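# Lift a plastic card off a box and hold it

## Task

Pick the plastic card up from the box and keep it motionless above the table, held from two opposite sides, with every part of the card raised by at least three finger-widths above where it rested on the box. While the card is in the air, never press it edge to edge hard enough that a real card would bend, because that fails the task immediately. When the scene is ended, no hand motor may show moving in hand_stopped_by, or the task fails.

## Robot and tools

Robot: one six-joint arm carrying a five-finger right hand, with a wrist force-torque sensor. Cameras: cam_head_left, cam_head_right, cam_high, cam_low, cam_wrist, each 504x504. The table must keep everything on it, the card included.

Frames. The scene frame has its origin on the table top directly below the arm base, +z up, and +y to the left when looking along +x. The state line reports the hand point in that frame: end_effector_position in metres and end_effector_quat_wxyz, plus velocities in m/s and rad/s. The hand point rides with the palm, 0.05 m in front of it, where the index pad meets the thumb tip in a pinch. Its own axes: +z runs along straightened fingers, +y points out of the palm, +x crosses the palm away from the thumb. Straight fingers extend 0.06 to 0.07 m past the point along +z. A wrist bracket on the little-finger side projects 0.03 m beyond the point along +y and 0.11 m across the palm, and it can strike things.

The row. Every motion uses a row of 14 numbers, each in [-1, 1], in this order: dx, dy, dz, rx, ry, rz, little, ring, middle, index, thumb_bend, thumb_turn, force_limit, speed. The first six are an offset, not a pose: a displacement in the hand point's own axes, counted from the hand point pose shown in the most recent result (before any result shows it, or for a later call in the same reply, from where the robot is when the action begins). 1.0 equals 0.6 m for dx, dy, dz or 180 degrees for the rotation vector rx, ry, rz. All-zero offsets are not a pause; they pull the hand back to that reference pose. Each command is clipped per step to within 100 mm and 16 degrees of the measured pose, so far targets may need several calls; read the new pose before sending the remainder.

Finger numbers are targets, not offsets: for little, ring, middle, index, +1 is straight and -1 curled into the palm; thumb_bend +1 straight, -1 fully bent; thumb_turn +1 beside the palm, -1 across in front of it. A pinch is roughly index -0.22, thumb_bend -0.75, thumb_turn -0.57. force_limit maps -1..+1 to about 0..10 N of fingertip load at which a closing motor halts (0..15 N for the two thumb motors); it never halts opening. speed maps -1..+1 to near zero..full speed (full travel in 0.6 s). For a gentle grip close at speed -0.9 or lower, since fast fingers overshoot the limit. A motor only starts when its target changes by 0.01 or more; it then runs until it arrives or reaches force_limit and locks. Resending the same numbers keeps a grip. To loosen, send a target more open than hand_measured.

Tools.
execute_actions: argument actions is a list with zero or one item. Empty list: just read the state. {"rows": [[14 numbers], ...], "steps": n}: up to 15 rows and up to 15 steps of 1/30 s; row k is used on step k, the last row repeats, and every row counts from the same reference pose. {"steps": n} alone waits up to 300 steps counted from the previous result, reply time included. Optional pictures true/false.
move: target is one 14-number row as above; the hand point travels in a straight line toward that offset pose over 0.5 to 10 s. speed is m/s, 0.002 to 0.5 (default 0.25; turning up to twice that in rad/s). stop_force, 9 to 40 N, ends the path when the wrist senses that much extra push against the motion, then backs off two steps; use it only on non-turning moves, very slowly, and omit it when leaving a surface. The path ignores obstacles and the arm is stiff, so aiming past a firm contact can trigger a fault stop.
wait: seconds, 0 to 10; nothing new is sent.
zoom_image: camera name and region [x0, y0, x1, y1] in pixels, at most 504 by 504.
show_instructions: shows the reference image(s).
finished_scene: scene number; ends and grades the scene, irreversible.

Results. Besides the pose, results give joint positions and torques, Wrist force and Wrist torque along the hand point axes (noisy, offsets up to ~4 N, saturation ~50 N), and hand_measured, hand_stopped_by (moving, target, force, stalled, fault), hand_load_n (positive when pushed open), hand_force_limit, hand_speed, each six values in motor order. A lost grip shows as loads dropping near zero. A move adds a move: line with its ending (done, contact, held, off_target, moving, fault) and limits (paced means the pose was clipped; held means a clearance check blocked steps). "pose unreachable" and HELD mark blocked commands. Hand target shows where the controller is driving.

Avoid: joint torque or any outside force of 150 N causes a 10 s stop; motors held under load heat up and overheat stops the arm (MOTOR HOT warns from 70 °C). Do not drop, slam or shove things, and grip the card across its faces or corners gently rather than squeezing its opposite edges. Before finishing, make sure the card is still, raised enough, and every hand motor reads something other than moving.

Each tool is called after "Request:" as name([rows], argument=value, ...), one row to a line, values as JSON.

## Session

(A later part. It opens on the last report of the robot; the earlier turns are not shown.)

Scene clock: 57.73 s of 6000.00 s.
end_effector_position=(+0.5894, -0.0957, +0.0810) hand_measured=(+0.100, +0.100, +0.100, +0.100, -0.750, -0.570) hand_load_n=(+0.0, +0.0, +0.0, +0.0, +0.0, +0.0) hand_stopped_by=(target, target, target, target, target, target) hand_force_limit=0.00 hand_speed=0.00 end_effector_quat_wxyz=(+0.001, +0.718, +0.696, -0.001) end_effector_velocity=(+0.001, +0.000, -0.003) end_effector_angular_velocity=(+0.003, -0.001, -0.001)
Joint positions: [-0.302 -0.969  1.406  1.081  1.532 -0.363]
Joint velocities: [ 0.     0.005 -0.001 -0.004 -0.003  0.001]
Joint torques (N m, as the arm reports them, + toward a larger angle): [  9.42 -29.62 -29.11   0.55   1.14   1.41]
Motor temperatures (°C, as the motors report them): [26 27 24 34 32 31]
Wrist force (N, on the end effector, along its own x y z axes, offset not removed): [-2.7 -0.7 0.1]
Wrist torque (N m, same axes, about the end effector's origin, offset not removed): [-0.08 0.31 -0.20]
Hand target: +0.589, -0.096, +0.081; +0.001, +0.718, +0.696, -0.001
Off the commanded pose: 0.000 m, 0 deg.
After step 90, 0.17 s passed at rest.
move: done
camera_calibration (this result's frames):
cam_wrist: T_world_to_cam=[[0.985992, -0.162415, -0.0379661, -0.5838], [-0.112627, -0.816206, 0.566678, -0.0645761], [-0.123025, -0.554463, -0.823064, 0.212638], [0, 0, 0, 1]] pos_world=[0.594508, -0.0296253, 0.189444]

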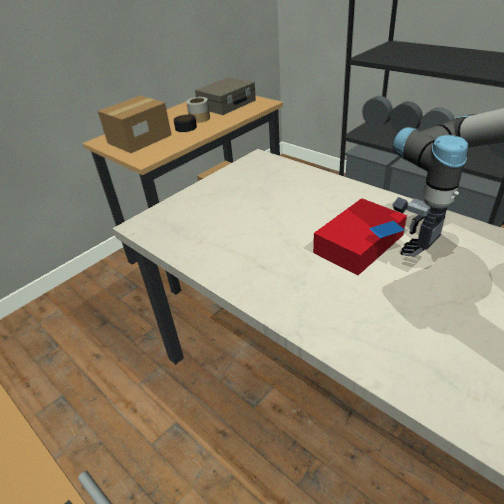

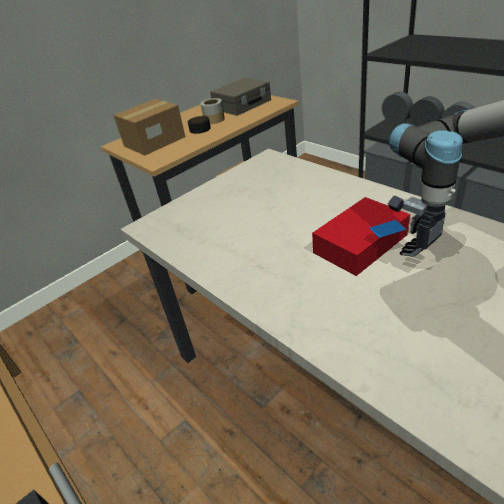

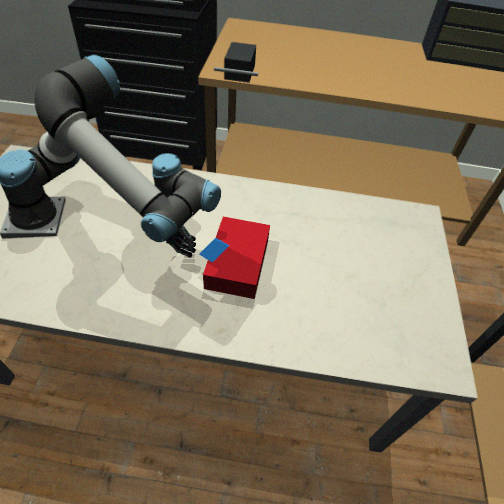

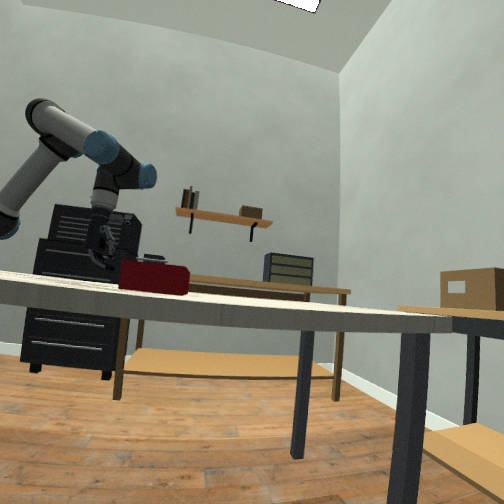

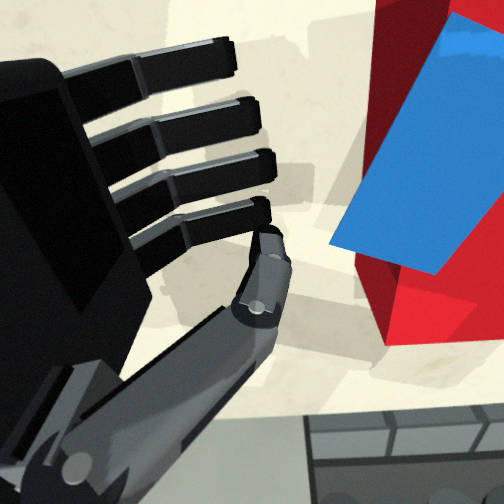

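Request:
move(target=[-0.005,0.072,0,0,0,0,0.1,0.1,0.1,0.1,-0.75,-0.57,0,0], speed=0.04)

Request:
move(target=[0,0,0.006,0,0,0,0.1,0.1,0.1,-0.4,-0.75,-0.57,0.2,-0.85], speed=0.02)

Scene clock: 61.83 s of 6000.00 s.
end_effector_position=(+0.6322, -0.1000, +0.0811) hand_measured=(+0.100, +0.100, +0.100, +0.100, -0.750, -0.570) hand_load_n=(+0.0, +0.0, +0.0, +0.0, +0.0, +0.0) hand_stopped_by=(target, target, target, target, target, target) hand_force_limit=0.00 hand_speed=0.00 end_effector_quat_wxyz=(+0.001, +0.718, +0.696, -0.001) end_effector_velocity=(+0.002, -0.001, -0.000) end_effector_angular_velocity=(-0.001, +0.001, -0.001)
Joint positions: [-0.279 -0.872  1.233  1.157  1.534 -0.34 ]
Joint velocities: [ 0.001  0.007 -0.012  0.006  0.001  0.002]
Joint torques (N m, as the arm reports them, + toward a larger angle): [  8.07 -32.45 -29.83   4.53   1.22   1.46]
Motor temperatures (°C, as the motors report them): [26 27 24 34 32 31]
Wrist force (N, on the end effector, along its own x y z axes, offset not removed): [-1.7 -0.4 1.6]
Wrist torque (N m, same axes, about the end effector's origin, offset not removed): [-0.05 0.17 -0.06]
Hand target: +0.632, -0.100, +0.081; +0.001, +0.718, +0.696, -0.001
Off the commanded pose: 0.000 m, 0 deg.
move: done
camera_calibration (this result's frames):
cam_wrist: T_world_to_cam=[[0.985998, -0.1624, -0.0378692, -0.626708], [-0.112665, -0.816182, 0.566704, -0.0632745], [-0.122941, -0.554502, -0.823051, 0.215546], [0, 0, 0, 1]] pos_world=[0.637304, -0.0339002, 0.189531]

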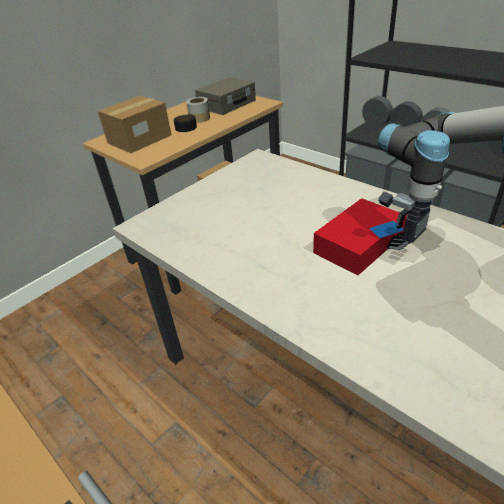

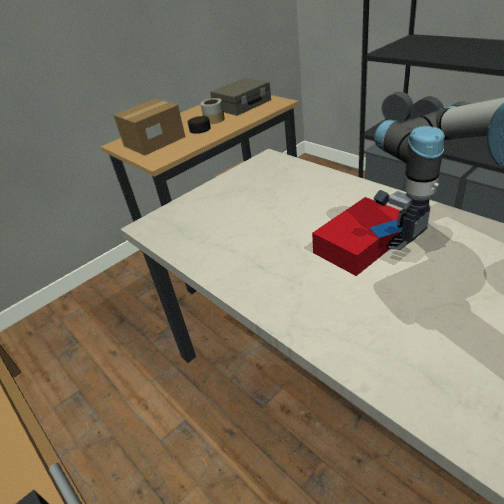

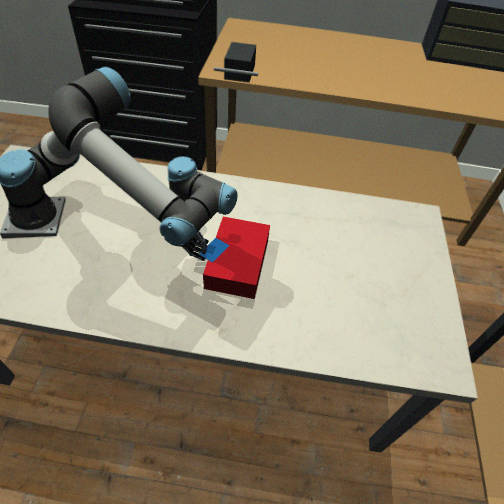

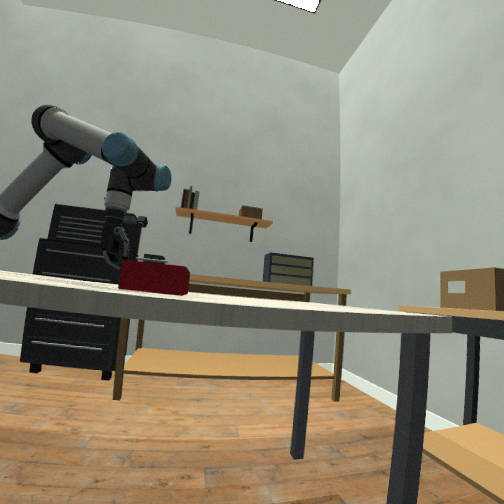

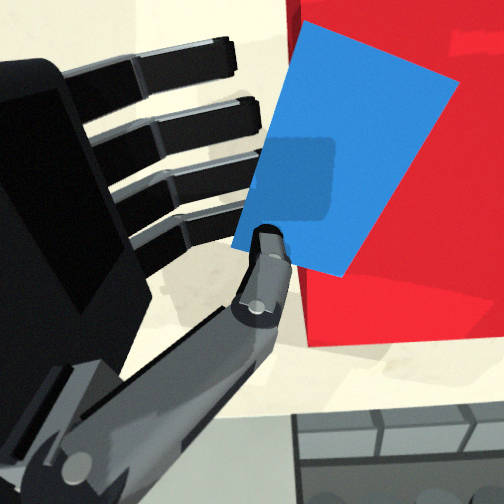

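Scene clock: 63.40 s of 6000.00 s.
end_effector_position=(+0.6322, -0.1000, +0.0775) hand_measured=(+0.100, +0.100, +0.100, -0.222, -0.750, -0.570) hand_load_n=(+0.0, +0.0, +0.0, +8.0, +0.5, -0.5) hand_stopped_by=(target, target, target, force, target, target) hand_force_limit=0.20 hand_speed=-0.85 end_effector_quat_wxyz=(+0.001, +0.718, +0.696, -0.001) end_effector_velocity=(+0.000, -0.000, +0.000) end_effector_angular_velocity=(+0.000, -0.000, -0.001)
Joint positions: [-0.279 -0.868  1.236  1.15   1.534 -0.339]
Joint velocities: [-0.    -0.    -0.    -0.    -0.     0.001]
Joint torques (N m, as the arm reports them, + toward a larger angle): [  8.84 -33.04  -2.99   0.65   1.2    1.42]
Motor temperatures (°C, as the motors report them): [26 27 24 34 32 31]
Wrist force (N, on the end effector, along its own x y z axes, offset not removed): [-2.6 0.7 0.0]
Wrist torque (N m, same axes, about the end effector's origin, offset not removed): [0.10 0.36 -0.09]
Hand target: +0.632, -0.100, +0.077; +0.001, +0.718, +0.696, -0.001
Off the commanded pose: 0.000 m, 0 deg.
move: done
camera_calibration (this result's frames):
cam_wrist: T_world_to_cam=[[0.985998, -0.1624, -0.0378684, -0.626852], [-0.112666, -0.816182, 0.566704, -0.0612417], [-0.122941, -0.554503, -0.82305, 0.212581], [0, 0, 0, 1]] pos_world=[0.63731, -0.0339088, 0.185933]

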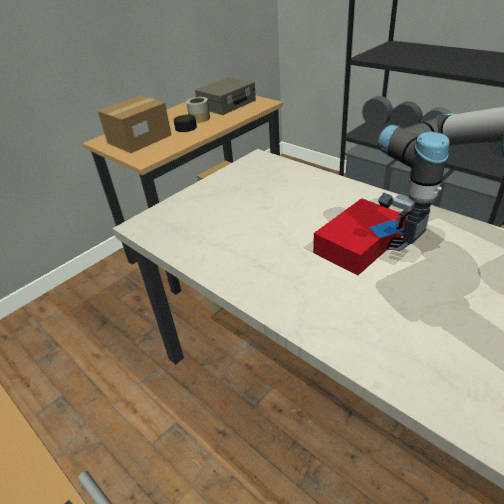

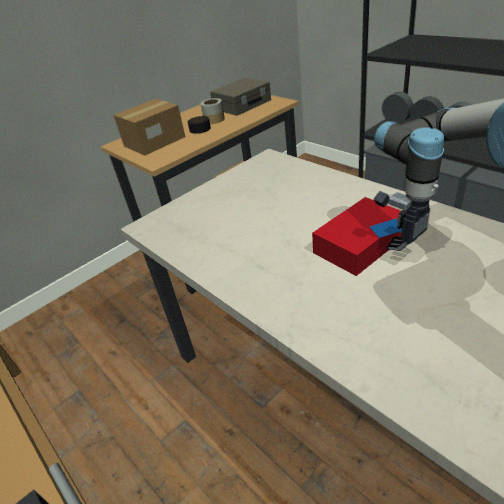

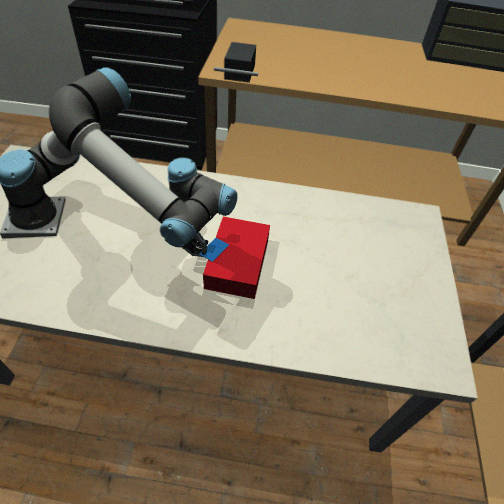

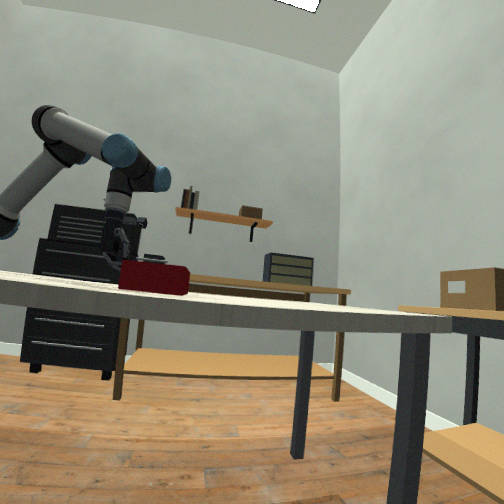

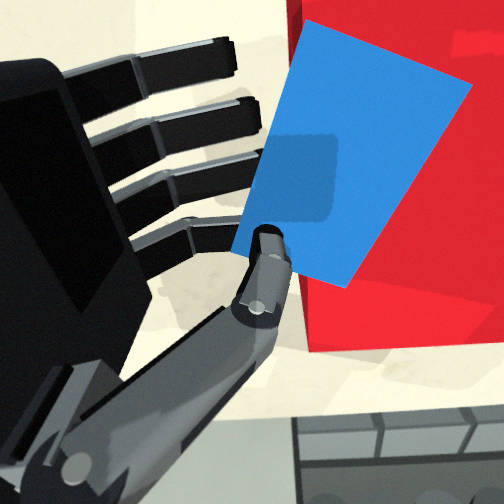

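Request:
move(target=[0,0,-0.2,0,0,0,0.1,0.1,0.1,-0.4,-0.75,-0.57,0.2,-0.85], speed=0.1)

Scene clock: 66.37 s of 6000.00 s.
end_effector_position=(+0.6320, -0.0997, +0.1972) hand_measured=(+0.100, +0.100, +0.100, -0.222, -0.750, -0.570) hand_load_n=(+0.0, +0.0, +0.0, +8.0, +0.5, -0.5) hand_stopped_by=(target, target, target, force, target, target) hand_force_limit=0.20 hand_speed=-0.85 end_effector_quat_wxyz=(+0.001, +0.718, +0.696, -0.000) end_effector_velocity=(+0.000, -0.000, +0.004) end_effector_angular_velocity=(-0.002, -0.001, +0.000)
Joint positions: [-0.287 -0.961  1.077  1.401  1.533 -0.348]
Joint velocities: [-0.    -0.003 -0.005  0.006  0.002 -0.   ]
Joint torques (N m, as the arm reports them, + toward a larger angle): [-10.34 -53.75 -31.19   4.5   -0.33  -1.84]
Motor temperatures (°C, as the motors report them): [26 27 24 34 32 31]
Wrist force (N, on the end effector, along its own x y z axes, offset not removed): [-3.3 1.7 -0.1]
Wrist torque (N m, same axes, about the end effector's origin, offset not removed): [0.31 0.43 -0.09]
Hand target: +0.632, -0.100, +0.197; +0.001, +0.718, +0.696, -0.001
Off the commanded pose: 0.000 m, 0 deg.
move: done
camera_calibration (this result's frames):
cam_wrist: T_world_to_cam=[[0.986002, -0.162396, -0.0377943, -0.622108], [-0.112711, -0.816212, 0.566652, -0.128813], [-0.12287, -0.55446, -0.82309, 0.311209], [0, 0, 0, 1]] pos_world=[0.637119, -0.0336139, 0.305634]

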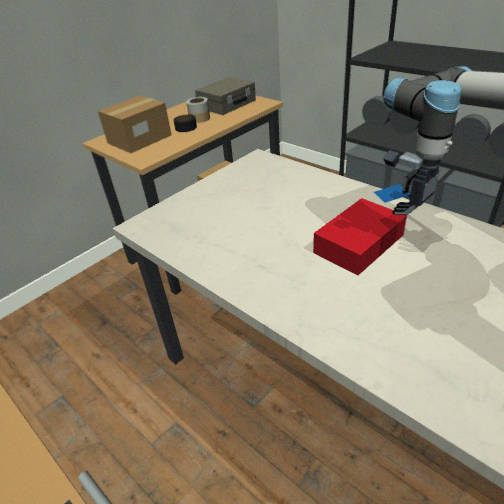

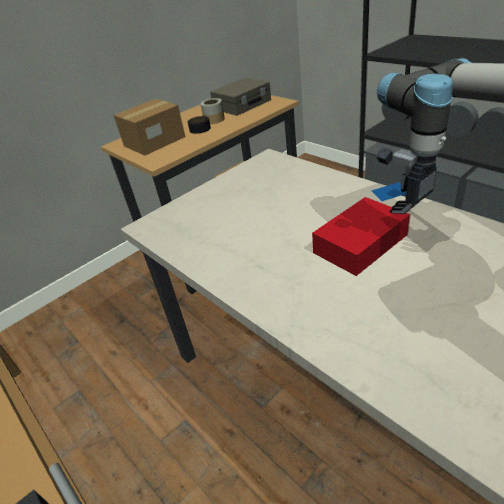

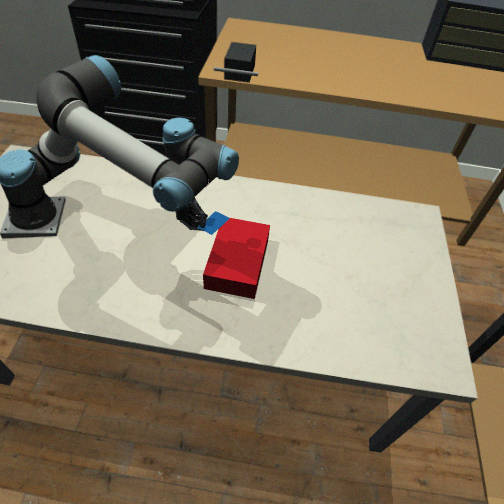

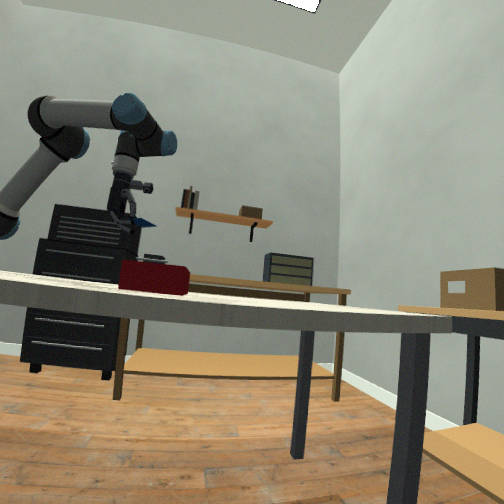

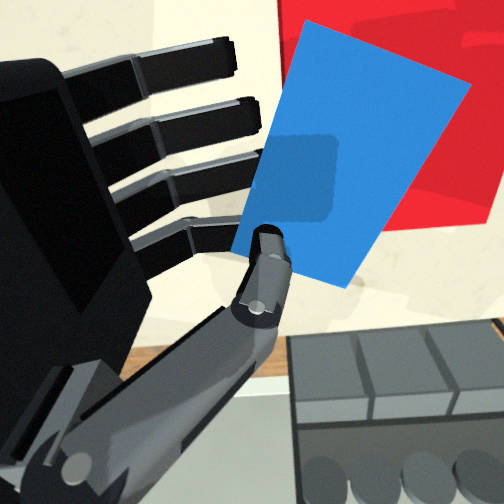

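Request:
finished_scene(scene=2)

The scene is finished: the task was done.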